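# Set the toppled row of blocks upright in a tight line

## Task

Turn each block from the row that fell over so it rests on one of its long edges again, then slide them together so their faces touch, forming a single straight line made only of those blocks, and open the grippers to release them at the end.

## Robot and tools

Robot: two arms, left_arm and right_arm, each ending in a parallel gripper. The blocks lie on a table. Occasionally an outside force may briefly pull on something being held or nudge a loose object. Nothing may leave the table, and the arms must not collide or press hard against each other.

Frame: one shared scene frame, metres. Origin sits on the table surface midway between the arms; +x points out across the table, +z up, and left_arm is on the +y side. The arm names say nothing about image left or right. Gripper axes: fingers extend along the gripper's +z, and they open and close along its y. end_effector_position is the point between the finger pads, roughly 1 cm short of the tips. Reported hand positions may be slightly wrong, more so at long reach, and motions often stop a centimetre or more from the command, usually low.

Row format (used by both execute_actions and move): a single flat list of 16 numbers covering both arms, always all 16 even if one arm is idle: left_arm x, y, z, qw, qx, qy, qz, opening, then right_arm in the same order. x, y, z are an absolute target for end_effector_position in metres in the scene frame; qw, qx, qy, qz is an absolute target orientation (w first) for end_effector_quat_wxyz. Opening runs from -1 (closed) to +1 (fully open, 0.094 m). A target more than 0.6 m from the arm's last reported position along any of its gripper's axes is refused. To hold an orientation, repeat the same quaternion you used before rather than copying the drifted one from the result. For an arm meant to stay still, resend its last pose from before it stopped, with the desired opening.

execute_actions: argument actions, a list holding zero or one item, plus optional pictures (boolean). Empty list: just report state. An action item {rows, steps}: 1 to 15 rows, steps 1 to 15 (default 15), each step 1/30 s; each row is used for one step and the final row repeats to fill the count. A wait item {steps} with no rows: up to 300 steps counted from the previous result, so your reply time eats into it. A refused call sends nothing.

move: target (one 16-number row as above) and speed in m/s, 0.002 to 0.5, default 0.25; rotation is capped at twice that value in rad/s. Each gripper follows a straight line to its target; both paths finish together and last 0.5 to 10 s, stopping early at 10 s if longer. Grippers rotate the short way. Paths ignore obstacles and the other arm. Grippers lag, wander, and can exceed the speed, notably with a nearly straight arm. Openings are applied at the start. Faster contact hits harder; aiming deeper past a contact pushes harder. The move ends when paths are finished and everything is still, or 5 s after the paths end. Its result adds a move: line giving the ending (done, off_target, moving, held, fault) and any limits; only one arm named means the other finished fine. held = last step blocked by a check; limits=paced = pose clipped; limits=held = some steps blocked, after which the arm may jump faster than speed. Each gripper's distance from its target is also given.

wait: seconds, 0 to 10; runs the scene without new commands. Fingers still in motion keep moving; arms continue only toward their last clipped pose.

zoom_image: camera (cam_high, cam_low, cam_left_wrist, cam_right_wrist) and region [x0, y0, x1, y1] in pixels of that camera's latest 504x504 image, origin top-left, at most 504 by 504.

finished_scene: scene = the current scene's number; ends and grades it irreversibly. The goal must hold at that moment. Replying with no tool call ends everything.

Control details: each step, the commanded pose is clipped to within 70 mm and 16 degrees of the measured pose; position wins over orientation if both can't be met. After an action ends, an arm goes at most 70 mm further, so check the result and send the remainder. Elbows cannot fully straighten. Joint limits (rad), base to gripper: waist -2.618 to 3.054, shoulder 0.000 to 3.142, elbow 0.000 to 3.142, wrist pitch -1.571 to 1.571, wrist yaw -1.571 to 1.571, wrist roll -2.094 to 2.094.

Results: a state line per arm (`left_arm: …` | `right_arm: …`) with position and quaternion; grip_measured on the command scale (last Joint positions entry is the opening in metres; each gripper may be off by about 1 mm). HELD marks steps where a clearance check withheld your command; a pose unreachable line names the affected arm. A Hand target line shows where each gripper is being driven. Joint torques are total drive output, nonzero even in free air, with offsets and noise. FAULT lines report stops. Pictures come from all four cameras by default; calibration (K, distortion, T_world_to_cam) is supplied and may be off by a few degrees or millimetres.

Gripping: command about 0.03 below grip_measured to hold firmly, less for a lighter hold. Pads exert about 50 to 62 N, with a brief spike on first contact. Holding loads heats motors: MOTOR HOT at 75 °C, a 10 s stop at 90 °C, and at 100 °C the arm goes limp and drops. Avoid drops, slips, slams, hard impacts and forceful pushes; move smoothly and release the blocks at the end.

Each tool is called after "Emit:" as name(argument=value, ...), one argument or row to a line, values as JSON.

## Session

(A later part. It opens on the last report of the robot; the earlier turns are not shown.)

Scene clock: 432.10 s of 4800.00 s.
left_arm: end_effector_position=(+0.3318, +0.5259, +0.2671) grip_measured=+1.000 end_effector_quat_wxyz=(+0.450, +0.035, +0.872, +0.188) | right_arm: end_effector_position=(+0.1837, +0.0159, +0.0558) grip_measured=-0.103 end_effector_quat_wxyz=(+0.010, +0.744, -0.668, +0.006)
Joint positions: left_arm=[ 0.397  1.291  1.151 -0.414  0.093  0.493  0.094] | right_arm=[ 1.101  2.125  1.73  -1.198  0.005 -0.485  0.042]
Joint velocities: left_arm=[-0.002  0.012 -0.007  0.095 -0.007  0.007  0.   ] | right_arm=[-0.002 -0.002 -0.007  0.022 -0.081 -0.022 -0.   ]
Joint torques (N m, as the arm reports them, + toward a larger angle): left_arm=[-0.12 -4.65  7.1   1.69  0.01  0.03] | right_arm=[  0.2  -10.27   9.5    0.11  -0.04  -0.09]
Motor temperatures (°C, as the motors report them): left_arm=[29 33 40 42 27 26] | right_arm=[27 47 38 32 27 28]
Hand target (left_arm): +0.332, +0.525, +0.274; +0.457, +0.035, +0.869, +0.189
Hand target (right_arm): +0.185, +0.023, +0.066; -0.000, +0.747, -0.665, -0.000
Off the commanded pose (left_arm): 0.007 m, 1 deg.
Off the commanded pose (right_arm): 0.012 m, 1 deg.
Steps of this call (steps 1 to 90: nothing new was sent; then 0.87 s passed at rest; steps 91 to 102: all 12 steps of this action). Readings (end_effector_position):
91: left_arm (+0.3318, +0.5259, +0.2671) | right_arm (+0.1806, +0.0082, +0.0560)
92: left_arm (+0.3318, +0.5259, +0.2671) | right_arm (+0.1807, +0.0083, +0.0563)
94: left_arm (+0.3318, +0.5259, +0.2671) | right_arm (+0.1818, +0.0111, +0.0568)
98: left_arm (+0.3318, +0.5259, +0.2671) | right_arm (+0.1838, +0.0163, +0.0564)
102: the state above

Now descend gradually.

Emit:
execute_actions(
  actions=[
    {"rows":[[0.332,0.525,0.274,0.457,0.035,0.869,0.189,1,0.184,0.022,0.062,0,-0.7472,0.6646,0,-0.15],[0.332,0.525,0.274,0.457,0.035,0.869,0.189,1,0.184,0.022,0.059,0,-0.7472,0.6646,0,-0.15],[0.332,0.525,0.274,0.457,0.035,0.869,0.189,1,0.184,0.022,0.056,0,-0.7472,0.6646,0,-0.15],[0.332,0.525,0.274,0.457,0.035,0.869,0.189,1,0.184,0.022,0.053,0,-0.7472,0.6646,0,-0.15],[0.332,0.525,0.274,0.457,0.035,0.869,0.189,1,0.184,0.022,0.050,0,-0.7472,0.6646,0,-0.15],[0.332,0.525,0.274,0.457,0.035,0.869,0.189,1,0.184,0.022,0.047,0,-0.7472,0.6646,0,-0.15],[0.332,0.525,0.274,0.457,0.035,0.869,0.189,1,0.184,0.022,0.044,0,-0.7472,0.6646,0,-0.15],[0.332,0.525,0.274,0.457,0.035,0.869,0.189,1,0.184,0.022,0.041,0,-0.7472,0.6646,0,-0.15],[0.332,0.525,0.274,0.457,0.035,0.869,0.189,1,0.184,0.022,0.038,0,-0.7472,0.6646,0,-0.15],[0.332,0.525,0.274,0.457,0.035,0.869,0.189,1,0.184,0.022,0.036,0,-0.7472,0.6646,0,-0.15],[0.332,0.525,0.274,0.457,0.035,0.869,0.189,1,0.184,0.022,0.034,0,-0.7472,0.6646,0,-0.15],[0.332,0.525,0.274,0.457,0.035,0.869,0.189,1,0.184,0.022,0.032,0,-0.7472,0.6646,0,-0.15],[0.332,0.525,0.274,0.457,0.035,0.869,0.189,1,0.184,0.022,0.030,0,-0.7472,0.6646,0,-0.15]],"steps":15},
  ],
)

Scene clock: 439.13 s of 4800.00 s.
left_arm: end_effector_position=(+0.3318, +0.5259, +0.2671) grip_measured=+1.000 end_effector_quat_wxyz=(+0.450, +0.035, +0.872, +0.188) | right_arm: end_effector_position=(+0.1834, +0.0152, +0.0319) grip_measured=-0.103 end_effector_quat_wxyz=(+0.013, +0.744, -0.668, +0.008)
Joint positions: left_arm=[ 0.397  1.291  1.151 -0.414  0.093  0.493  0.094] | right_arm=[ 1.101  2.149  1.671 -1.123  0.005 -0.485  0.042]
Joint velocities: left_arm=[-0.017 -0.022 -0.012  0.051 -0.007  0.007  0.   ] | right_arm=[-0.017  0.105 -0.11   0.11  -0.037  0.022  0.001]
Joint torques (N m, as the arm reports them, + toward a larger angle): left_arm=[-0.04 -4.63  7.15  1.69 -0.01  0.03] | right_arm=[  0.34 -10.95   5.78   0.45  -0.05  -0.08]
Motor temperatures (°C, as the motors report them): left_arm=[29 33 40 42 27 26] | right_arm=[27 47 38 32 27 28]
Hand target (left_arm): +0.332, +0.525, +0.274; +0.457, +0.035, +0.869, +0.189
Hand target (right_arm): +0.184, +0.022, +0.030; +0.000, +0.747, -0.665, +0.000
Off the commanded pose (left_arm): 0.007 m, 1 deg.
Off the commanded pose (right_arm): 0.007 m, 2 deg.
Steps of this call (steps 1 to 90: nothing new was sent; then 3.53 s passed at rest; steps 91 to 105: all 15 steps of this action). Readings (end_effector_position):
91: left_arm (+0.3318, +0.5259, +0.2671) | right_arm (+0.1835, +0.0153, +0.0558)
92: left_arm (+0.3318, +0.5259, +0.2671) | right_arm (+0.1835, +0.0153, +0.0558)
94: left_arm (+0.3318, +0.5259, +0.2671) | right_arm (+0.1837, +0.0158, +0.0558)
98: left_arm (+0.3318, +0.5259, +0.2671) | right_arm (+0.1849, +0.0188, +0.0528)
105: the state above
camera_calibration (this result's frames):
cam_left_wrist: T_world_to_cam=[[-0.0904909, -0.795116, -0.599668, 0.618795], [-0.956527, 0.237021, -0.169931, 0.270512], [0.277248, 0.558222, -0.781999, -0.0650305], [0, 0, 0, 1]] pos_world=[0.332777, 0.464198, 0.366186]
cam_right_wrist: T_world_to_cam=[[0.999746, -0.00940435, 0.0204697, -0.183435], [-0.0170182, -0.910668, 0.412788, 0.048044], [0.0147591, -0.413031, -0.910597, 0.150537], [0, 0, 0, 1]] pos_world=[0.181984, 0.104203, 0.121001]

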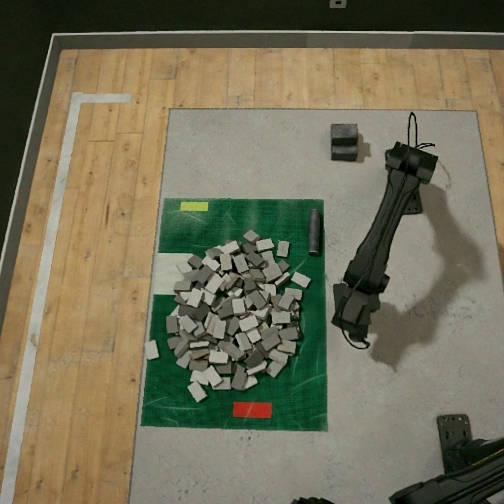

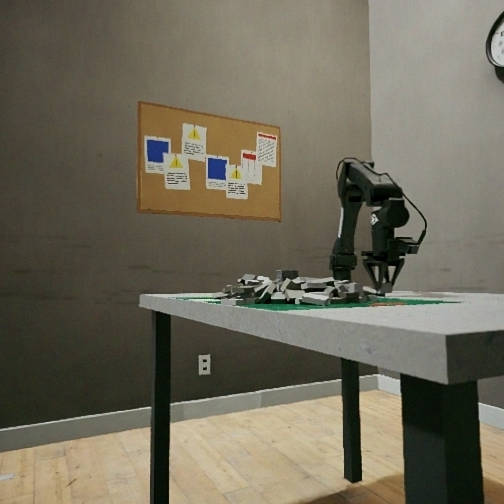

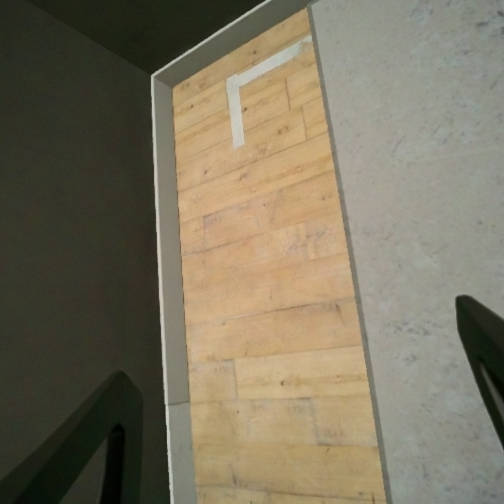

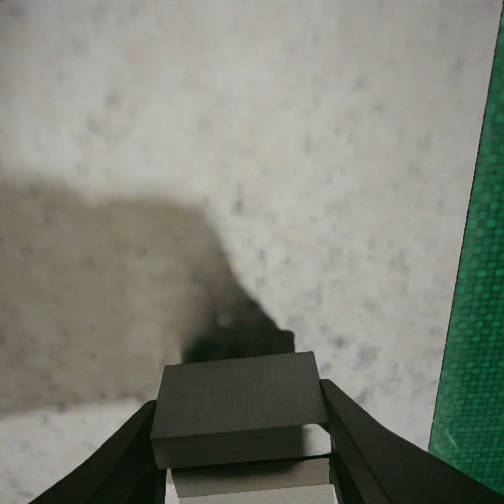

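Emit:
execute_actions(
  actions=[
    {"rows":[[0.332,0.525,0.274,0.457,0.035,0.869,0.189,1,0.184,0.022,0.029,0,-0.7472,0.6646,0,-0.15],[0.332,0.525,0.274,0.457,0.035,0.869,0.189,1,0.184,0.022,0.028,0,-0.7472,0.6646,0,-0.15],[0.332,0.525,0.274,0.457,0.035,0.869,0.189,1,0.184,0.022,0.027,0,-0.7472,0.6646,0,-0.15],[0.332,0.525,0.274,0.457,0.035,0.869,0.189,1,0.184,0.022,0.026,0,-0.7472,0.6646,0,-0.15],[0.332,0.525,0.274,0.457,0.035,0.869,0.189,1,0.184,0.022,0.025,0,-0.7472,0.6646,0,-0.15]],"steps":15},
  ],
  pictures=false,
)

Scene clock: 443.77 s of 4800.00 s.
left_arm: end_effector_position=(+0.3318, +0.5259, +0.2671) grip_measured=+1.000 end_effector_quat_wxyz=(+0.450, +0.035, +0.872, +0.188) | right_arm: end_effector_position=(+0.1862, +0.0222, +0.0281) grip_measured=-0.103 end_effector_quat_wxyz=(+0.001, +0.744, -0.668, +0.003)
Joint positions: left_arm=[ 0.397  1.291  1.151 -0.414  0.093  0.493  0.094] | right_arm=[ 1.101  2.156  1.667 -1.085  0.005 -0.485  0.042]
Joint velocities: left_arm=[ 0.002  0.002  0.012  0.022  0.022 -0.007  0.   ] | right_arm=[ 0.007  0.012  0.022  0.022 -0.007  0.007  0.001]
Joint torques (N m, as the arm reports them, + toward a larger angle): left_arm=[-0.12 -4.68  7.12  1.69  0.01  0.03] | right_arm=[  0.25 -10.61   4.82   0.46  -0.05  -0.09]
Motor temperatures (°C, as the motors report them): left_arm=[29 33 40 42 27 26] | right_arm=[27 47 38 32 27 28]
Hand target (left_arm): +0.332, +0.525, +0.274; +0.457, +0.035, +0.869, +0.189
Hand target (right_arm): +0.184, +0.022, +0.025; +0.000, +0.747, -0.665, +0.000
Off the commanded pose (left_arm): 0.007 m, 1 deg.
Off the commanded pose (right_arm): 0.004 m, 1 deg.
Steps of this call (steps 1 to 90: nothing new was sent; then 1.13 s passed at rest; steps 91 to 105: all 15 steps of this action). Readings (end_effector_position):
91: left_arm (+0.3318, +0.5259, +0.2671) | right_arm (+0.1847, +0.0184, +0.0282)
92: left_arm (+0.3318, +0.5259, +0.2671) | right_arm (+0.1848, +0.0186, +0.0282)
94: left_arm (+0.3318, +0.5259, +0.2671) | right_arm (+0.1851, +0.0194, +0.0282)
98: left_arm (+0.3318, +0.5259, +0.2671) | right_arm (+0.1858, +0.0212, +0.0281)
105: the state above

Emit:
execute_actions(
  actions=[
    {"rows":[[0.332,0.525,0.274,0.457,0.035,0.869,0.189,1,0.183,0.020,0.025,0,-0.7472,0.6646,0,-0.15],[0.332,0.525,0.274,0.457,0.035,0.869,0.189,1,0.183,0.018,0.025,0,-0.7472,0.6646,0,-0.15],[0.332,0.525,0.274,0.457,0.035,0.869,0.189,1,0.182,0.017,0.024,0,-0.7472,0.6646,0,-0.15],[0.332,0.525,0.274,0.457,0.035,0.869,0.189,1,0.182,0.016,0.023,0,-0.7472,0.6646,0,-0.15],[0.332,0.525,0.274,0.457,0.035,0.869,0.189,1,0.182,0.016,0.022,0,-0.7472,0.6646,0,-0.15]],"steps":15},
  ],
)

Scene clock: 447.87 s of 4800.00 s.
left_arm: end_effector_position=(+0.3318, +0.5259, +0.2671) grip_measured=+1.000 end_effector_quat_wxyz=(+0.450, +0.035, +0.872, +0.188) | right_arm: end_effector_position=(+0.1849, +0.0191, +0.0225) grip_measured=-0.103 end_effector_quat_wxyz=(+0.000, +0.744, -0.668, +0.003)
Joint positions: left_arm=[ 0.397  1.291  1.151 -0.414  0.093  0.493  0.094] | right_arm=[ 1.101  2.148  1.631 -1.056  0.005 -0.485  0.042]
Joint velocities: left_arm=[ 0.002  0.002  0.002  0.022 -0.066  0.007  0.   ] | right_arm=[-0.002  0.012  0.012  0.022  0.007 -0.022 -0.001]
Joint torques (N m, as the arm reports them, + toward a larger angle): left_arm=[-0.06 -4.66  7.11  1.68 -0.01  0.04] | right_arm=[  0.2  -11.51   4.03   0.44  -0.05  -0.1 ]
Motor temperatures (°C, as the motors report them): left_arm=[29 33 40 42 27 26] | right_arm=[27 47 37 32 27 28]
Hand target (left_arm): +0.332, +0.525, +0.274; +0.457, +0.035, +0.869, +0.189
Hand target (right_arm): +0.182, +0.016, +0.022; +0.000, +0.747, -0.665, +0.000
Off the commanded pose (left_arm): 0.007 m, 1 deg.
Off the commanded pose (right_arm): 0.004 m, 1 deg.
Steps of this call (steps 1 to 90: nothing new was sent; then 0.60 s passed at rest; steps 91 to 105: all 15 steps of this action). Readings (end_effector_position):
91: left_arm (+0.3318, +0.5259, +0.2671) | right_arm (+0.1862, +0.0221, +0.0274)
92: left_arm (+0.3318, +0.5259, +0.2671) | right_arm (+0.1859, +0.0214, +0.0261)
94: left_arm (+0.3318, +0.5259, +0.2671) | right_arm (+0.1849, +0.0189, +0.0225)
98: left_arm (+0.3318, +0.5259, +0.2671) | right_arm (+0.1849, +0.0191, +0.0226)
105: the state above
camera_calibration (this result's frames):
cam_left_wrist: T_world_to_cam=[[-0.0904909, -0.795116, -0.599668, 0.618795], [-0.956527, 0.237021, -0.169931, 0.270512], [0.277248, 0.558222, -0.781999, -0.0650305], [0, 0, 0, 1]] pos_world=[0.332777, 0.464198, 0.366186]
cam_right_wrist: T_world_to_cam=[[0.999495, -0.010069, 0.0301379, -0.18481], [-0.0210017, -0.921098, 0.388764, 0.0569025], [0.0238455, -0.389201, -0.920844, 0.141641], [0, 0, 0, 1]] pos_world=[0.182534, 0.105679, 0.113878]

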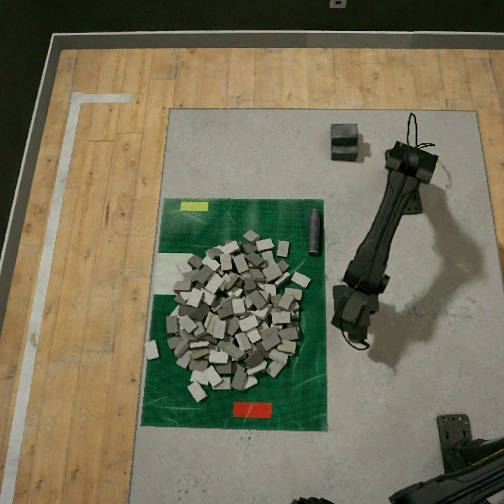

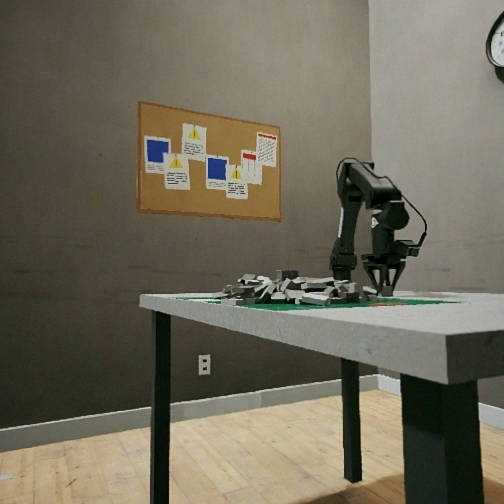

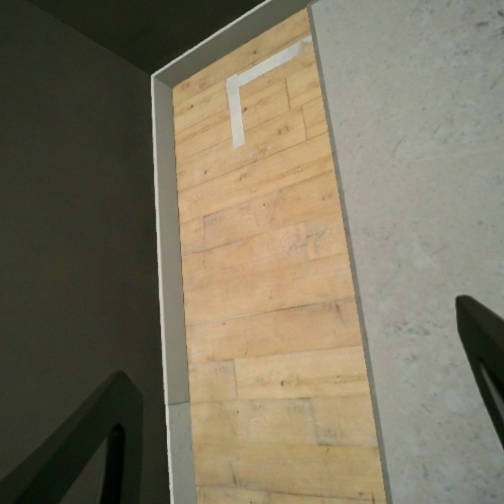

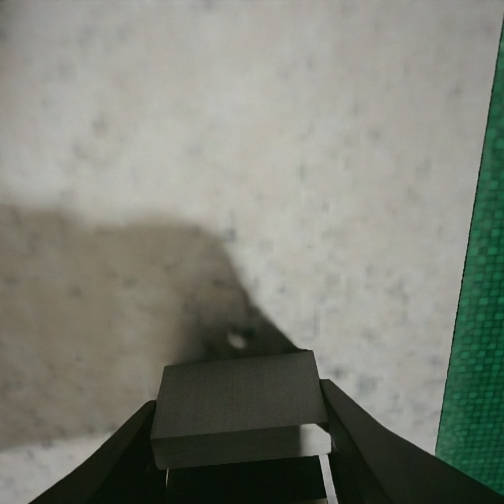

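Emit:
execute_actions(
  actions=[
    {"rows":[[0.332,0.525,0.274,0.457,0.035,0.869,0.189,1,0.184,0.018,0.023,0,-0.7472,0.6646,0,-0.13],[0.332,0.525,0.274,0.457,0.035,0.869,0.189,1,0.184,0.018,0.023,0,-0.7472,0.6646,0,-0.115],[0.332,0.525,0.274,0.457,0.035,0.869,0.189,1,0.184,0.018,0.023,0,-0.7472,0.6646,0,-0.10],[0.332,0.525,0.274,0.457,0.035,0.869,0.189,1,0.184,0.018,0.023,0,-0.7472,0.6646,0,-0.09],[0.332,0.525,0.274,0.457,0.035,0.869,0.189,1,0.184,0.018,0.023,0,-0.7472,0.6646,0,-0.08],[0.332,0.525,0.274,0.457,0.035,0.869,0.189,1,0.184,0.018,0.023,0,-0.7472,0.6646,0,-0.06],[0.332,0.525,0.274,0.457,0.035,0.869,0.189,1,0.184,0.018,0.023,0,-0.7472,0.6646,0,-0.03],[0.332,0.525,0.274,0.457,0.035,0.869,0.189,1,0.184,0.018,0.023,0,-0.7472,0.6646,0,0.01],[0.332,0.525,0.274,0.457,0.035,0.869,0.189,1,0.184,0.018,0.023,0,-0.7472,0.6646,0,0.06],[0.332,0.525,0.274,0.457,0.035,0.869,0.189,1,0.184,0.018,0.023,0,-0.7472,0.6646,0,0.12],[0.332,0.525,0.274,0.457,0.035,0.869,0.189,1,0.184,0.018,0.023,0,-0.7472,0.6646,0,0.18],[0.332,0.525,0.274,0.457,0.035,0.869,0.189,1,0.184,0.018,0.023,0,-0.7472,0.6646,0,0.25]],"steps":15},
  ],
  pictures=false,
)

Emit:
move(
  target=[0.332,0.525,0.274,0.457,0.035,0.869,0.189,1,0.184,0.02,0.075,0,-0.7472,0.6646,0,0.25],
  speed=0.12,
)

Scene clock: 454.57 s of 4800.00 s.
left_arm: end_effector_position=(+0.3318, +0.5259, +0.2671) grip_measured=+1.000 end_effector_quat_wxyz=(+0.450, +0.035, +0.872, +0.188) | right_arm: end_effector_position=(+0.1848, +0.0191, +0.0225) grip_measured=+0.247 end_effector_quat_wxyz=(+0.000, +0.744, -0.668, +0.002)
Joint positions: left_arm=[ 0.397  1.291  1.151 -0.414  0.093  0.493  0.094] | right_arm=[ 1.101  2.148  1.631 -1.056  0.004 -0.485  0.059]
Joint velocities: left_arm=[ 0.012  0.002  0.012  0.007 -0.022  0.051  0.   ] | right_arm=[-0.002 -0.012  0.022 -0.051 -0.051 -0.051  0.002]
Joint torques (N m, as the arm reports them, + toward a larger angle): left_arm=[-0.05 -4.67  7.08  1.69  0.02  0.04] | right_arm=[  0.   -10.93   5.46   0.32  -0.05  -0.12]
Motor temperatures (°C, as the motors report them): left_arm=[29 33 40 42 27 26] | right_arm=[27 48 37 32 27 28]
Hand target (left_arm): +0.332, +0.525, +0.274; +0.457, +0.035, +0.869, +0.189
Hand target (right_arm): +0.184, +0.018, +0.023; +0.000, +0.747, -0.665, -0.000
Off the commanded pose (left_arm): 0.007 m, 1 deg.
Off the commanded pose (right_arm): 0.001 m, 1 deg.
Steps of this call (steps 1 to 90: nothing new was sent; then 3.20 s passed at rest; steps 91 to 105: all 15 steps of this action). Readings (end_effector_position):
91: left_arm (+0.3318, +0.5259, +0.2671) | right_arm (+0.1849, +0.0191, +0.0225)
92: left_arm (+0.3318, +0.5259, +0.2671) | right_arm (+0.1849, +0.0191, +0.0225)
94: left_arm (+0.3318, +0.5259, +0.2671) | right_arm (+0.1849, +0.0191, +0.0225)
98: left_arm (+0.3318, +0.5259, +0.2671) | right_arm (+0.1848, +0.0191, +0.0225)
105: the state above

Scene clock: 455.83 s of 4800.00 s.
left_arm: end_effector_position=(+0.3318, +0.5259, +0.2671) grip_measured=+1.000 end_effector_quat_wxyz=(+0.450, +0.035, +0.872, +0.188) | right_arm: end_effector_position=(+0.1824, +0.0131, +0.0570) grip_measured=+0.248 end_effector_quat_wxyz=(+0.019, +0.744, -0.668, +0.009)
Joint positions: left_arm=[ 0.397  1.291  1.151 -0.414  0.093  0.493  0.094] | right_arm=[ 1.101  2.132  1.746 -1.226  0.004 -0.485  0.059]
Joint velocities: left_arm=[ 0.007 -0.017 -0.012  0.037  0.037 -0.007  0.   ] | right_arm=[-0.007  0.002 -0.017 -0.007 -0.081  0.007 -0.   ]
Joint torques (N m, as the arm reports them, + toward a larger angle): left_arm=[-0.06 -4.63  7.02  1.67  0.    0.03] | right_arm=[  0.21 -12.24   8.94   0.07  -0.02  -0.1 ]
Motor temperatures (°C, as the motors report them): left_arm=[29 33 40 42 27 26] | right_arm=[27 48 37 32 27 28]
Hand target (left_arm): +0.332, +0.525, +0.274; +0.457, +0.035, +0.869, +0.189
Hand target (right_arm): +0.184, +0.020, +0.075; -0.000, +0.747, -0.665, +0.000
Off the commanded pose (left_arm): 0.007 m, 1 deg.
Off the commanded pose (right_arm): 0.019 m, 3 deg.
move: off_target (right_arm)
camera_calibration (this result's frames):
cam_left_wrist: T_world_to_cam=[[-0.0904909, -0.795116, -0.599668, 0.618795], [-0.956527, 0.237021, -0.169931, 0.270512], [0.277248, 0.558222, -0.781999, -0.0650305], [0, 0, 0, 1]] pos_world=[0.332777, 0.464198, 0.366186]
cam_right_wrist: T_world_to_cam=[[0.999839, -0.00923378, 0.0153592, -0.182695], [-0.0148643, -0.906045, 0.422921, 0.0346882], [0.010011, -0.423081, -0.906036, 0.173228], [0, 0, 0, 1]] pos_world=[0.181447, 0.103032, 0.145087]

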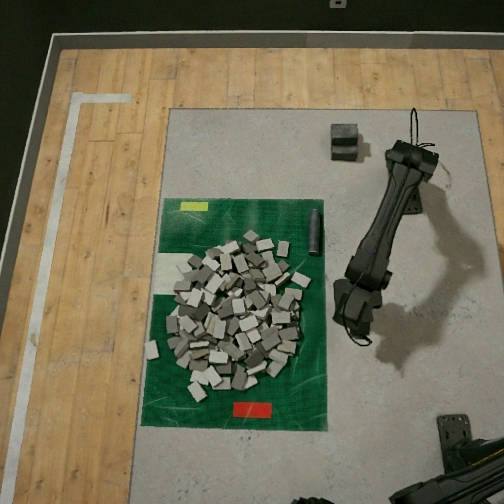

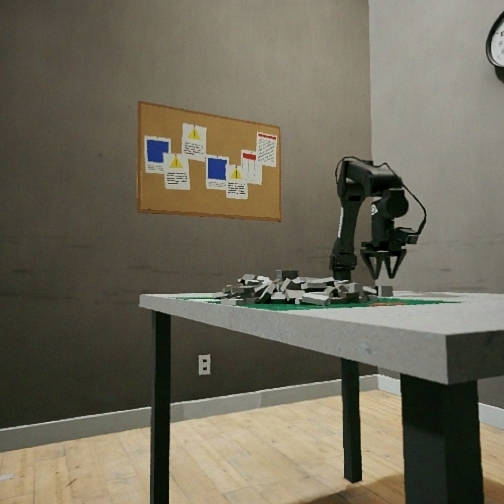

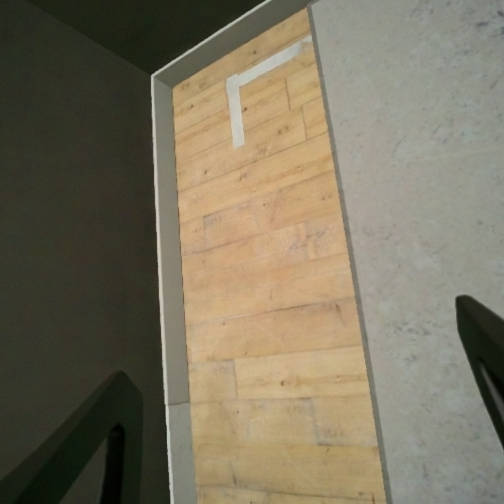

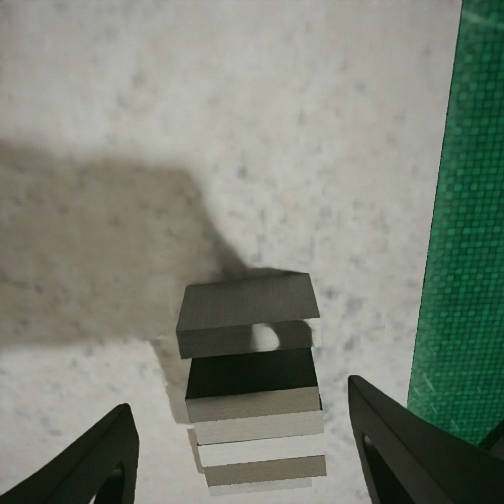

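Emit:
move(
  target=[0.332,0.525,0.274,0.457,0.035,0.869,0.189,1,0.192,-0.066,0.07,0,-0.7472,0.6646,0,0.25],
  speed=0.15,
)

Emit:
move(
  target=[0.332,0.525,0.274,0.457,0.035,0.869,0.189,1,0.192,-0.066,0.03,-0.1040,-0.7380,0.6564,-0.1169,0.25],
  speed=0.08,
)

Scene clock: 485.53 s of 4800.00 s.
left_arm: end_effector_position=(+0.3318, +0.5259, +0.2671) grip_measured=+1.000 end_effector_quat_wxyz=(+0.450, +0.035, +0.872, +0.188) | right_arm: end_effector_position=(+0.1899, -0.0671, +0.0657) grip_measured=+0.248 end_effector_quat_wxyz=(+0.016, +0.745, -0.667, +0.006)
Joint positions: left_arm=[ 0.397  1.291  1.151 -0.414  0.093  0.493  0.094] | right_arm=[ 0.991  1.851  1.377 -1.131  0.005 -0.599  0.059]
Joint velocities: left_arm=[-0.002  0.002 -0.002 -0.022 -0.037 -0.051  0.   ] | right_arm=[ 0.007 -0.012 -0.002  0.007 -0.081 -0.051 -0.001]
Joint torques (N m, as the arm reports them, + toward a larger angle): left_arm=[-0.14 -4.63  7.08  1.66  0.    0.03] | right_arm=[ -0.35 -10.13   5.2    0.39  -0.02  -0.13]
Motor temperatures (°C, as the motors report them): left_arm=[29 33 40 42 27 26] | right_arm=[27 50 38 31 27 28]
Hand target (left_arm): +0.332, +0.525, +0.274; +0.457, +0.035, +0.869, +0.189
Hand target (right_arm): +0.192, -0.066, +0.071; +0.001, +0.747, -0.665, +0.001
Off the commanded pose (left_arm): 0.007 m, 1 deg.
Off the commanded pose (right_arm): 0.005 m, 2 deg.
After step 90, 25.63 s passed at rest.
move: done
camera_calibration (this result's frames):
cam_left_wrist: T_world_to_cam=[[-0.0904909, -0.795116, -0.599668, 0.618795], [-0.956527, 0.237021, -0.169931, 0.270512], [0.277248, 0.558222, -0.781999, -0.0650305], [0, 0, 0, 1]] pos_world=[0.332777, 0.464198, 0.366186]
cam_right_wrist: T_world_to_cam=[[0.999862, -0.00636876, 0.015351, -0.190837], [-0.0121673, -0.909702, 0.415084, -0.0417692], [0.0113212, -0.415213, -0.909654, 0.147608], [0, 0, 0, 1]] pos_world=[0.188631, 0.0220758, 0.154539]

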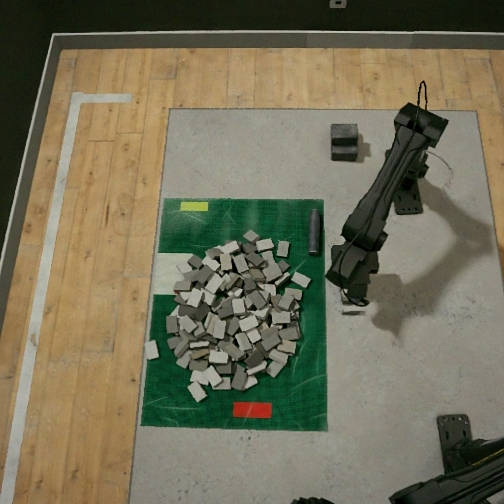

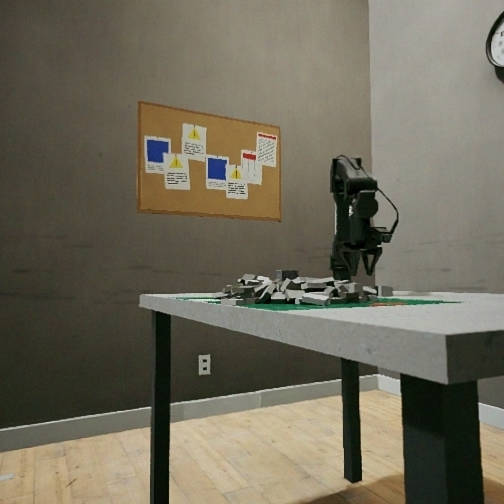

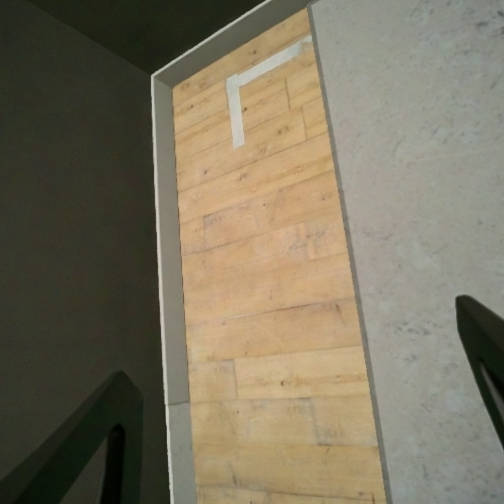

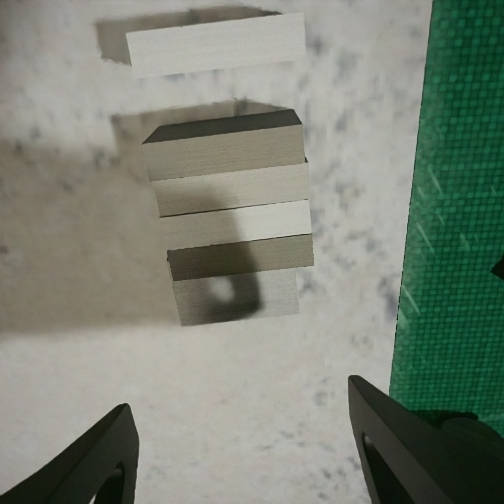

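Scene clock: 487.67 s of 4800.00 s.
left_arm: end_effector_position=(+0.3318, +0.5259, +0.2671) grip_measured=+1.000 end_effector_quat_wxyz=(+0.450, +0.035, +0.872, +0.188) | right_arm: end_effector_position=(+0.1905, -0.0732, +0.0229) grip_measured=+0.248 end_effector_quat_wxyz=(+0.113, +0.740, -0.654, +0.113)
Joint positions: left_arm=[ 0.397  1.291  1.151 -0.414  0.093  0.493  0.094] | right_arm=[ 1.058  2.113  1.527 -1.271  0.147 -0.523  0.059]
Joint velocities: left_arm=[-0.002  0.007  0.012  0.007 -0.007 -0.007  0.   ] | right_arm=[-0.012 -0.012  0.012  0.037 -0.081 -0.007 -0.   ]
Joint torques (N m, as the arm reports them, + toward a larger angle): left_arm=[ 0.   -4.68  7.14  1.68  0.    0.03] | right_arm=[ 0.78 -9.26  8.45 -0.41  0.11  0.09]
Motor temperatures (°C, as the motors report them): left_arm=[29 33 40 42 27 26] | right_arm=[27 50 38 31 27 28]
Hand target (left_arm): +0.332, +0.525, +0.274; +0.457, +0.035, +0.869, +0.189
Hand target (right_arm): +0.192, -0.066, +0.030; +0.104, +0.740, -0.655, +0.116
Off the commanded pose (left_arm): 0.007 m, 1 deg.
Off the commanded pose (right_arm): 0.010 m, 1 deg.
move: done
camera_calibration (this result's frames):
cam_left_wrist: T_world_to_cam=[[-0.0904909, -0.795116, -0.599668, 0.618795], [-0.956527, 0.237021, -0.169931, 0.270512], [0.277248, 0.558222, -0.781999, -0.0650305], [0, 0, 0, 1]] pos_world=[0.332777, 0.464198, 0.366186]
cam_right_wrist: T_world_to_cam=[[0.998923, 0.0173949, 0.0430056, -0.189507], [-0.0151173, -0.754375, 0.65627, -0.0231684], [0.0438581, -0.656213, -0.7533, 0.0787426], [0, 0, 0, 1]] pos_world=[0.1855, 0.0374907, 0.0826714]

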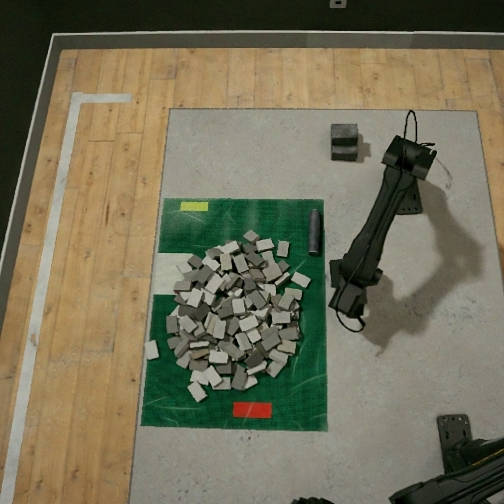

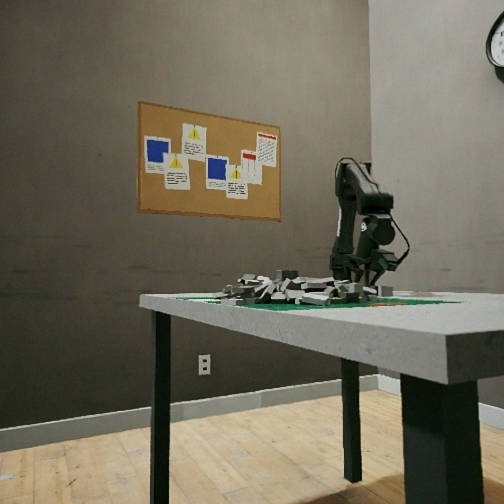

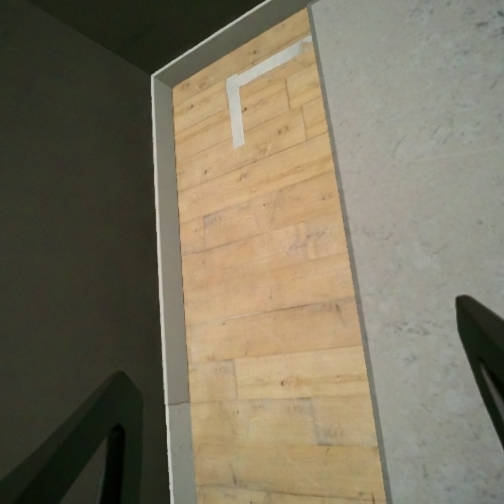

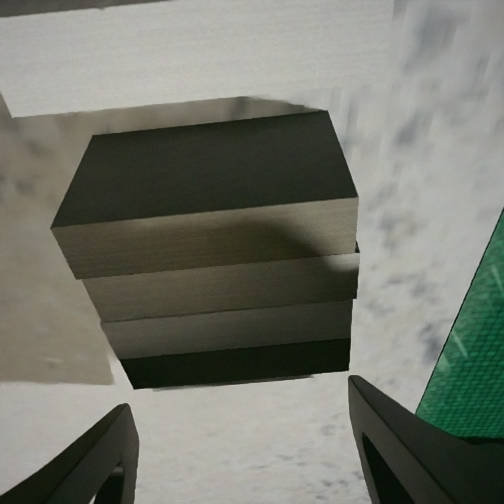

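Emit:
execute_actions(
  actions=[
    {"rows":[[0.332,0.525,0.274,0.457,0.035,0.869,0.189,1,0.192,-0.064,0.030,-0.1040,-0.7380,0.6564,-0.1169,0.25],[0.332,0.525,0.274,0.457,0.035,0.869,0.189,1,0.192,-0.062,0.029,-0.1040,-0.7380,0.6564,-0.1169,0.25],[0.332,0.525,0.274,0.457,0.035,0.869,0.189,1,0.192,-0.060,0.028,-0.1040,-0.7380,0.6564,-0.1169,0.25],[0.332,0.525,0.274,0.457,0.035,0.869,0.189,1,0.192,-0.059,0.027,-0.1040,-0.7380,0.6564,-0.1169,0.25],[0.332,0.525,0.274,0.457,0.035,0.869,0.189,1,0.192,-0.059,0.026,-0.1040,-0.7380,0.6564,-0.1169,0.25],[0.332,0.525,0.274,0.457,0.035,0.869,0.189,1,0.192,-0.059,0.025,-0.1040,-0.7380,0.6564,-0.1169,0.25]],"steps":15},
  ],
)

Scene clock: 495.83 s of 4800.00 s.
left_arm: end_effector_position=(+0.3318, +0.5259, +0.2671) grip_measured=+1.000 end_effector_quat_wxyz=(+0.450, +0.035, +0.872, +0.188) | right_arm: end_effector_position=(+0.1906, -0.0676, +0.0195) grip_measured=+0.248 end_effector_quat_wxyz=(+0.116, +0.738, -0.655, +0.117)
Joint positions: left_arm=[ 0.397  1.291  1.151 -0.414  0.093  0.493  0.094] | right_arm=[ 1.066  2.144  1.559 -1.282  0.149 -0.511  0.059]
Joint velocities: left_arm=[-0.002 -0.017  0.002 -0.007  0.066  0.022  0.   ] | right_arm=[-0.007  0.002 -0.002 -0.037 -0.066  0.022  0.001]
Joint torques (N m, as the arm reports them, + toward a larger angle): left_arm=[-0.13 -4.68  7.07  1.71  0.    0.03] | right_arm=[ 0.67 -9.48  8.3  -0.34  0.12  0.07]
Motor temperatures (°C, as the motors report them): left_arm=[29 33 40 42 27 26] | right_arm=[27 49 38 31 27 28]
Hand target (left_arm): +0.332, +0.525, +0.274; +0.457, +0.035, +0.869, +0.189
Hand target (right_arm): +0.192, -0.059, +0.025; +0.103, +0.738, -0.657, +0.117
Off the commanded pose (left_arm): 0.007 m, 1 deg.
Off the commanded pose (right_arm): 0.010 m, 1 deg.
Steps of this call (steps 1 to 90: nothing new was sent; then 4.67 s passed at rest; steps 91 to 105: all 15 steps of this action). Readings (end_effector_position):
91: left_arm (+0.3318, +0.5259, +0.2671) | right_arm (+0.1906, -0.0735, +0.0234)
92: left_arm (+0.3318, +0.5259, +0.2671) | right_arm (+0.1908, -0.0732, +0.0236)
94: left_arm (+0.3318, +0.5259, +0.2671) | right_arm (+0.1918, -0.0701, +0.0236)
98: left_arm (+0.3318, +0.5259, +0.2671) | right_arm (+0.1910, -0.0673, +0.0209)
105: the state above
camera_calibration (this result's frames):
cam_left_wrist: T_world_to_cam=[[-0.0904909, -0.795116, -0.599668, 0.618795], [-0.956527, 0.237021, -0.169931, 0.270512], [0.277248, 0.558222, -0.781999, -0.0650305], [0, 0, 0, 1]] pos_world=[0.332777, 0.464198, 0.366186]
cam_right_wrist: T_world_to_cam=[[0.998896, 0.0143987, 0.0447198, -0.18981], [-0.0188887, -0.748469, 0.662901, -0.0157375], [0.0430163, -0.663013, -0.747371, 0.0794231], [0, 0, 0, 1]] pos_world=[0.185886, 0.0436126, 0.0782791]

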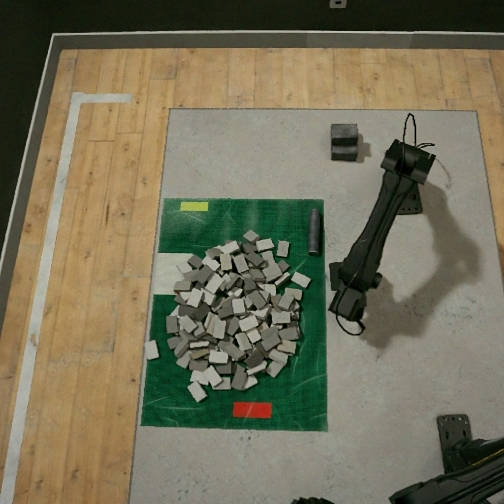

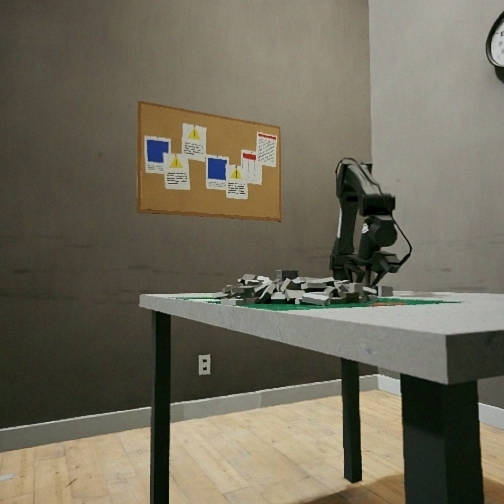

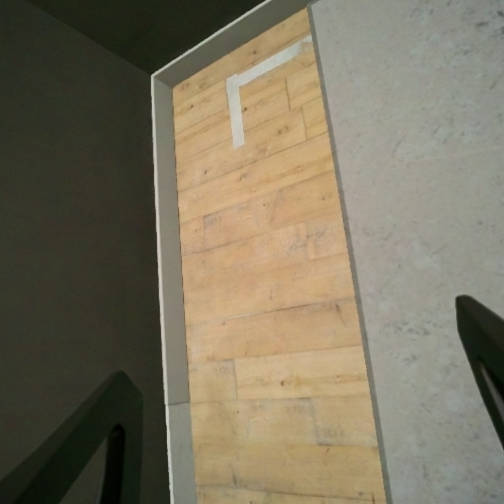

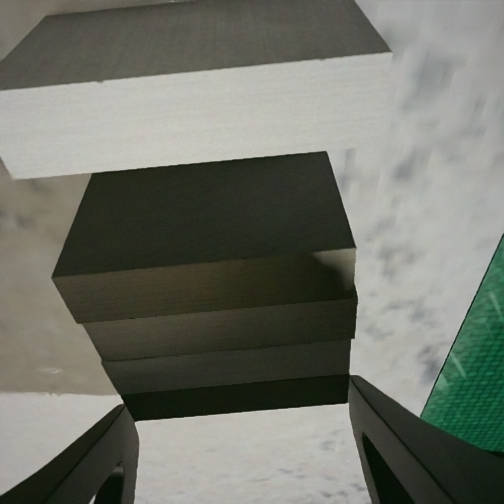

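Emit:
execute_actions(
  actions=[
    {"rows":[[0.332,0.525,0.274,0.457,0.035,0.869,0.189,1,0.192,-0.059,0.024,-0.1040,-0.7380,0.6564,-0.1169,0.25],[0.332,0.525,0.274,0.457,0.035,0.869,0.189,1,0.192,-0.059,0.023,-0.1040,-0.7380,0.6564,-0.1169,0.22],[0.332,0.525,0.274,0.457,0.035,0.869,0.189,1,0.192,-0.059,0.022,-0.1040,-0.7380,0.6564,-0.1169,0.19],[0.332,0.525,0.274,0.457,0.035,0.869,0.189,1,0.192,-0.059,0.022,-0.1040,-0.7380,0.6564,-0.1169,0.16],[0.332,0.525,0.274,0.457,0.035,0.869,0.189,1,0.192,-0.059,0.022,-0.1040,-0.7380,0.6564,-0.1169,0.13],[0.332,0.525,0.274,0.457,0.035,0.869,0.189,1,0.192,-0.059,0.022,-0.1040,-0.7380,0.6564,-0.1169,0.10]],"steps":12},
  ],
  pictures=false,
)

Scene clock: 500.20 s of 4800.00 s.
left_arm: end_effector_position=(+0.3318, +0.5259, +0.2671) grip_measured=+1.000 end_effector_quat_wxyz=(+0.450, +0.035, +0.872, +0.188) | right_arm: end_effector_position=(+0.1906, -0.0676, +0.0195) grip_measured=+0.102 end_effector_quat_wxyz=(+0.116, +0.738, -0.655, +0.117)
Joint positions: left_arm=[ 0.397  1.291  1.151 -0.414  0.093  0.493  0.094] | right_arm=[ 1.066  2.144  1.559 -1.282  0.149 -0.511  0.052]
Joint velocities: left_arm=[-0.012  0.012  0.012  0.081 -0.066  0.022  0.   ] | right_arm=[-0.012 -0.012 -0.012 -0.022  0.022 -0.081  0.001]
Joint torques (N m, as the arm reports them, + toward a larger angle): left_arm=[-0.12 -4.71  7.13  1.68  0.01  0.03] | right_arm=[ 0.71 -9.18  7.73 -0.23  0.13  0.09]
Motor temperatures (°C, as the motors report them): left_arm=[29 33 40 42 27 26] | right_arm=[27 48 38 31 27 28]
Hand target (left_arm): +0.332, +0.525, +0.274; +0.457, +0.035, +0.869, +0.189
Hand target (right_arm): +0.192, -0.059, +0.022; +0.104, +0.738, -0.656, +0.117
Off the commanded pose (left_arm): 0.007 m, 1 deg.
Off the commanded pose (right_arm): 0.009 m, 1 deg.
Steps of this call (steps 1 to 90: nothing new was sent; then 0.97 s passed at rest; steps 91 to 102: all 12 steps of this action). Readings (end_effector_position):
91: left_arm (+0.3318, +0.5259, +0.2671) | right_arm (+0.1906, -0.0676, +0.0195)
92: left_arm (+0.3318, +0.5259, +0.2671) | right_arm (+0.1906, -0.0676, +0.0195)
94: left_arm (+0.3318, +0.5259, +0.2671) | right_arm (+0.1906, -0.0676, +0.0195)
98: left_arm (+0.3318, +0.5259, +0.2671) | right_arm (+0.1906, -0.0676, +0.0195)
102: the state above

Emit:
execute_actions(
  actions=[
    {"rows":[[0.332,0.525,0.274,0.457,0.035,0.869,0.189,1,0.192,-0.061,0.020,-0.1040,-0.7380,0.6564,-0.1169,0.10],[0.332,0.525,0.274,0.457,0.035,0.869,0.189,1,0.192,-0.061,0.019,-0.1040,-0.7380,0.6564,-0.1169,0.10],[0.332,0.525,0.274,0.457,0.035,0.869,0.189,1,0.192,-0.061,0.018,-0.1040,-0.7380,0.6564,-0.1169,0.10],[0.332,0.525,0.274,0.457,0.035,0.869,0.189,1,0.192,-0.061,0.017,-0.1040,-0.7380,0.6564,-0.1169,0.10],[0.332,0.525,0.274,0.457,0.035,0.869,0.189,1,0.192,-0.061,0.016,-0.1040,-0.7380,0.6564,-0.1169,0.10]],"steps":12},
  ],
  pictures=false,
)

Scene clock: 504.20 s of 4800.00 s.
left_arm: end_effector_position=(+0.3318, +0.5259, +0.2671) grip_measured=+1.000 end_effector_quat_wxyz=(+0.450, +0.035, +0.872, +0.188) | right_arm: end_effector_position=(+0.1915, -0.0657, +0.0188) grip_measured=+0.102 end_effector_quat_wxyz=(+0.112, +0.738, -0.655, +0.115)
Joint positions: left_arm=[ 0.397  1.291  1.151 -0.414  0.093  0.493  0.094] | right_arm=[ 1.066  2.144  1.559 -1.272  0.149 -0.511  0.052]
Joint velocities: left_arm=[ 0.012 -0.002  0.002  0.066 -0.007  0.007  0.   ] | right_arm=[-0.012 -0.012 -0.017 -0.007  0.037  0.007 -0.   ]
Joint torques (N m, as the arm reports them, + toward a larger angle): left_arm=[-0.09 -4.74  7.12  1.68  0.01  0.01] | right_arm=[ 0.64 -9.02  6.   -0.07  0.15  0.1 ]
Motor temperatures (°C, as the motors report them): left_arm=[29 33 40 42 27 26] | right_arm=[27 48 38 31 27 28]
Hand target (left_arm): +0.332, +0.525, +0.274; +0.457, +0.035, +0.869, +0.189
Hand target (right_arm): +0.192, -0.061, +0.016; +0.104, +0.738, -0.657, +0.117
Off the commanded pose (left_arm): 0.007 m, 1 deg.
Off the commanded pose (right_arm): 0.005 m, 1 deg.
Steps of this call (steps 1 to 90: nothing new was sent; then 0.60 s passed at rest; steps 91 to 102: all 12 steps of this action). Readings (end_effector_position):
91: left_arm (+0.3318, +0.5259, +0.2671) | right_arm (+0.1906, -0.0676, +0.0195)
92: left_arm (+0.3318, +0.5259, +0.2671) | right_arm (+0.1906, -0.0676, +0.0195)
94: left_arm (+0.3318, +0.5259, +0.2671) | right_arm (+0.1907, -0.0674, +0.0194)
98: left_arm (+0.3318, +0.5259, +0.2671) | right_arm (+0.1912, -0.0662, +0.0190)
102: the state above

Emit:
execute_actions(
  actions=[
    {"rows":[[0.332,0.525,0.274,0.457,0.035,0.869,0.189,1,0.192,-0.064,0.015,-0.1040,-0.7380,0.6564,-0.1169,0.10],[0.332,0.525,0.274,0.457,0.035,0.869,0.189,1,0.192,-0.065,0.014,-0.1040,-0.7380,0.6564,-0.1169,0.10],[0.332,0.525,0.274,0.457,0.035,0.869,0.189,1,0.192,-0.066,0.013,-0.1040,-0.7380,0.6564,-0.1169,0.10],[0.332,0.525,0.274,0.457,0.035,0.869,0.189,1,0.192,-0.066,0.012,-0.1040,-0.7380,0.6564,-0.1169,0.10]],"steps":12},
  ],
  pictures=false,
)

Scene clock: 508.00 s of 4800.00 s.
left_arm: end_effector_position=(+0.3318, +0.5259, +0.2671) grip_measured=+1.000 end_effector_quat_wxyz=(+0.450, +0.035, +0.872, +0.188) | right_arm: end_effector_position=(+0.1913, -0.0663, +0.0142) grip_measured=+0.102 end_effector_quat_wxyz=(+0.109, +0.738, -0.656, +0.115)
Joint positions: left_arm=[ 0.397  1.291  1.151 -0.414  0.093  0.493  0.094] | right_arm=[ 1.066  2.144  1.541 -1.25   0.15  -0.511  0.052]
Joint velocities: left_arm=[ 0.002  0.002  0.017  0.007 -0.037 -0.037  0.   ] | right_arm=[-0.012 -0.007  0.002 -0.066  0.007  0.007  0.   ]
Joint torques (N m, as the arm reports them, + toward a larger angle): left_arm=[-0.06 -4.67  7.13  1.67  0.01  0.02] | right_arm=[ 0.25 -9.89  4.63 -0.05  0.14  0.03]
Motor temperatures (°C, as the motors report them): left_arm=[29 33 40 42 27 26] | right_arm=[27 48 38 31 27 28]
Hand target (left_arm): +0.332, +0.525, +0.274; +0.457, +0.035, +0.869, +0.189
Hand target (right_arm): +0.192, -0.066, +0.012; +0.104, +0.738, -0.656, +0.117
Off the commanded pose (left_arm): 0.007 m, 1 deg.
Off the commanded pose (right_arm): 0.002 m, 1 deg.
Steps of this call (steps 1 to 90: nothing new was sent; then 0.40 s passed at rest; steps 91 to 102: all 12 steps of this action). Readings (end_effector_position):
91: left_arm (+0.3318, +0.5259, +0.2671) | right_arm (+0.1916, -0.0652, +0.0187)
92: left_arm (+0.3318, +0.5259, +0.2671) | right_arm (+0.1918, -0.0648, +0.0186)
94: left_arm (+0.3318, +0.5259, +0.2671) | right_arm (+0.1920, -0.0647, +0.0171)
98: left_arm (+0.3318, +0.5259, +0.2671) | right_arm (+0.1910, -0.0669, +0.0145)
102: the state above

Emit:
execute_actions(
  actions=[
    {"rows":[[0.332,0.525,0.274,0.457,0.035,0.869,0.189,1,0.192,-0.066,0.016,-0.1040,-0.7380,0.6564,-0.1169,0.06],[0.332,0.525,0.274,0.457,0.035,0.869,0.189,1,0.192,-0.066,0.016,-0.1040,-0.7380,0.6564,-0.1169,0.02],[0.332,0.525,0.274,0.457,0.035,0.869,0.189,1,0.192,-0.066,0.016,-0.1040,-0.7380,0.6564,-0.1169,-0.02],[0.332,0.525,0.274,0.457,0.035,0.869,0.189,1,0.192,-0.066,0.016,-0.1040,-0.7380,0.6564,-0.1169,-0.05],[0.332,0.525,0.274,0.457,0.035,0.869,0.189,1,0.192,-0.066,0.016,-0.1040,-0.7380,0.6564,-0.1169,-0.07],[0.332,0.525,0.274,0.457,0.035,0.869,0.189,1,0.192,-0.066,0.016,-0.1040,-0.7380,0.6564,-0.1169,-0.09],[0.332,0.525,0.274,0.457,0.035,0.869,0.189,1,0.192,-0.066,0.016,-0.1040,-0.7380,0.6564,-0.1169,-0.105],[0.332,0.525,0.274,0.457,0.035,0.869,0.189,1,0.192,-0.066,0.016,-0.1040,-0.7380,0.6564,-0.1169,-0.12],[0.332,0.525,0.274,0.457,0.035,0.869,0.189,1,0.192,-0.066,0.016,-0.1040,-0.7380,0.6564,-0.1169,-0.135],[0.332,0.525,0.274,0.457,0.035,0.869,0.189,1,0.192,-0.066,0.016,-0.1040,-0.7380,0.6564,-0.1169,-0.15]],"steps":14},
  ],
  pictures=false,
)

Scene clock: 515.40 s of 4800.00 s.
left_arm: end_effector_position=(+0.3318, +0.5259, +0.2671) grip_measured=+1.000 end_effector_quat_wxyz=(+0.450, +0.035, +0.872, +0.188) | right_arm: end_effector_position=(+0.1917, -0.0657, +0.0141) grip_measured=-0.121 end_effector_quat_wxyz=(+0.108, +0.738, -0.656, +0.115)
Joint positions: left_arm=[ 0.397  1.291  1.151 -0.414  0.093  0.493  0.094] | right_arm=[ 1.066  2.144  1.541 -1.247  0.15  -0.511  0.041]
Joint velocities: left_arm=[-0.002 -0.022 -0.022  0.007 -0.022 -0.066  0.   ] | right_arm=[-0.002 -0.007 -0.007 -0.007  0.066 -0.051  0.   ]
Joint torques (N m, as the arm reports them, + toward a larger angle): left_arm=[-0.07 -4.73  7.07  1.67 -0.01  0.03] | right_arm=[  0.27 -10.39   5.23  -0.2    0.12   0.02]
Motor temperatures (°C, as the motors report them): left_arm=[29 33 40 42 27 26] | right_arm=[27 48 37 31 27 28]
Hand target (left_arm): +0.332, +0.525, +0.274; +0.457, +0.035, +0.869, +0.189
Hand target (right_arm): +0.192, -0.066, +0.016; +0.104, +0.738, -0.656, +0.117
Off the commanded pose (left_arm): 0.007 m, 1 deg.
Off the commanded pose (right_arm): 0.002 m, 1 deg.
Steps of this call (steps 1 to 90: nothing new was sent; then 3.93 s passed at rest; steps 91 to 104: all 14 steps of this action). Readings (end_effector_position):
91: left_arm (+0.3318, +0.5259, +0.2671) | right_arm (+0.1916, -0.0657, +0.0141)
92: left_arm (+0.3318, +0.5259, +0.2671) | right_arm (+0.1916, -0.0657, +0.0141)
94: left_arm (+0.3318, +0.5259, +0.2671) | right_arm (+0.1917, -0.0657, +0.0141)
98: left_arm (+0.3318, +0.5259, +0.2671) | right_arm (+0.1917, -0.0657, +0.0141)
104: the state above

Emit:
execute_actions(
  actions=[
    {"rows":[[0.332,0.525,0.274,0.457,0.035,0.869,0.189,1,0.192,-0.068,0.018,-0.1040,-0.7380,0.6564,-0.1169,-0.155],[0.332,0.525,0.274,0.457,0.035,0.869,0.189,1,0.192,-0.070,0.019,-0.1040,-0.7380,0.6564,-0.1169,-0.155],[0.332,0.525,0.274,0.457,0.035,0.869,0.189,1,0.192,-0.072,0.020,-0.1040,-0.7380,0.6564,-0.1169,-0.155],[0.332,0.525,0.274,0.457,0.035,0.869,0.189,1,0.193,-0.074,0.021,-0.1040,-0.7380,0.6564,-0.1169,-0.155],[0.332,0.525,0.274,0.457,0.035,0.869,0.189,1,0.193,-0.076,0.022,-0.1040,-0.7380,0.6564,-0.1169,-0.155],[0.332,0.525,0.274,0.457,0.035,0.869,0.189,1,0.193,-0.078,0.022,-0.1040,-0.7380,0.6564,-0.1169,-0.155],[0.332,0.525,0.274,0.457,0.035,0.869,0.189,1,0.193,-0.080,0.022,-0.1040,-0.7380,0.6564,-0.1169,-0.155]],"steps":14},
  ],
)

Scene clock: 521.13 s of 4800.00 s.
left_arm: end_effector_position=(+0.3318, +0.5259, +0.2671) grip_measured=+1.000 end_effector_quat_wxyz=(+0.450, +0.035, +0.872, +0.188) | right_arm: end_effector_position=(+0.1886, -0.0783, +0.0142) grip_measured=-0.121 end_effector_quat_wxyz=(+0.117, +0.737, -0.656, +0.119)
Joint positions: left_arm=[ 0.397  1.291  1.151 -0.414  0.093  0.493  0.094] | right_arm=[ 1.061  2.116  1.492 -1.245  0.153 -0.512  0.041]
Joint velocities: left_arm=[ 0.007 -0.012  0.002  0.007 -0.051 -0.007  0.   ] | right_arm=[ 0.007  0.002 -0.002 -0.051  0.051 -0.037 -0.   ]
Joint torques (N m, as the arm reports them, + toward a larger angle): left_arm=[-0.08 -4.65  7.12  1.68 -0.01  0.02] | right_arm=[ -0.59 -12.07   4.48  -0.17   0.17  -0.07]
Motor temperatures (°C, as the motors report them): left_arm=[29 33 40 42 27 26] | right_arm=[27 48 37 31 27 28]
Hand target (left_arm): +0.332, +0.525, +0.274; +0.457, +0.035, +0.869, +0.189
Hand target (right_arm): +0.193, -0.080, +0.022; +0.104, +0.738, -0.657, +0.117
Off the commanded pose (left_arm): 0.007 m, 1 deg.
Off the commanded pose (right_arm): 0.009 m, 2 deg.
Steps of this call (steps 1 to 90: nothing new was sent; then 2.27 s passed at rest; steps 91 to 104: all 14 steps of this action). Readings (end_effector_position):
91: left_arm (+0.3318, +0.5259, +0.2671) | right_arm (+0.1917, -0.0657, +0.0141)
92: left_arm (+0.3318, +0.5259, +0.2671) | right_arm (+0.1917, -0.0657, +0.0141)
94: left_arm (+0.3318, +0.5259, +0.2671) | right_arm (+0.1914, -0.0667, +0.0140)
98: left_arm (+0.3318, +0.5259, +0.2671) | right_arm (+0.1883, -0.0748, +0.0141)
104: the state above
camera_calibration (this result's frames):
cam_left_wrist: T_world_to_cam=[[-0.0904909, -0.795116, -0.599668, 0.618795], [-0.956527, 0.237021, -0.169931, 0.270512], [0.277248, 0.558222, -0.781999, -0.0650305], [0, 0, 0, 1]] pos_world=[0.332777, 0.464198, 0.366186]
cam_right_wrist: T_world_to_cam=[[0.998841, 0.0115748, 0.0467231, -0.187643], [-0.0225232, -0.745458, 0.666172, -0.0193977], [0.0425409, -0.666453, -0.744333, 0.0682817], [0, 0, 0, 1]] pos_world=[0.184084, 0.0332183, 0.0725138]

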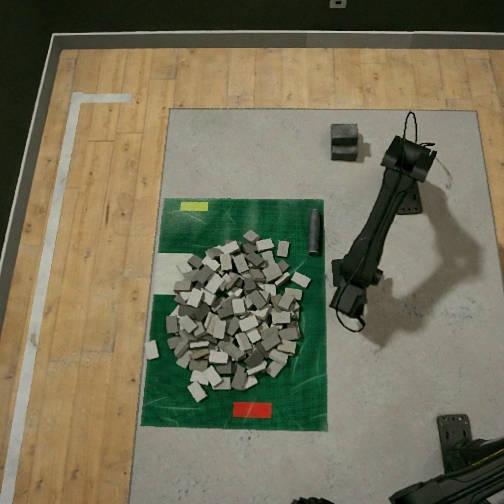

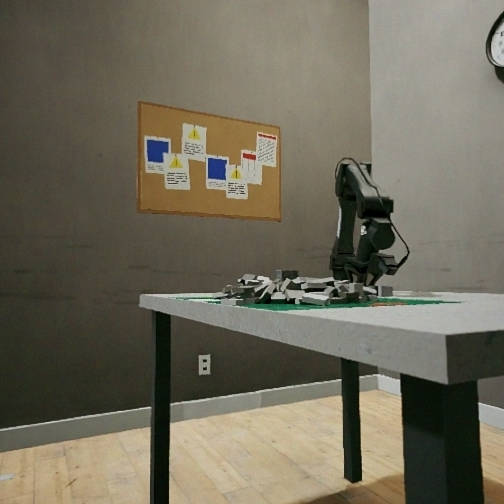

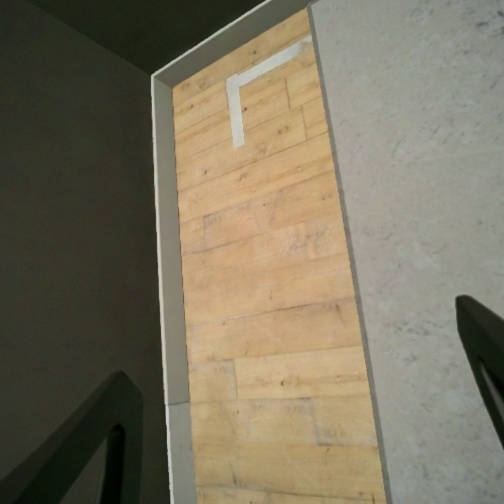

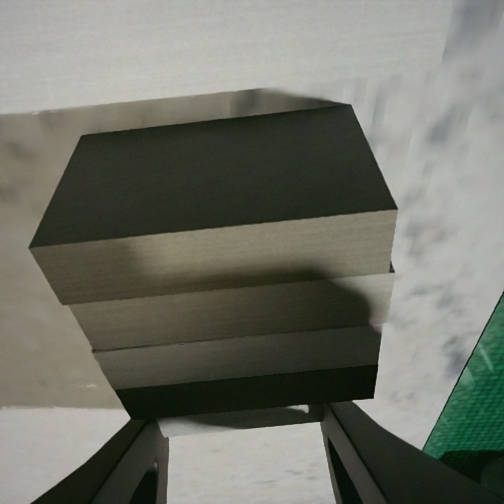

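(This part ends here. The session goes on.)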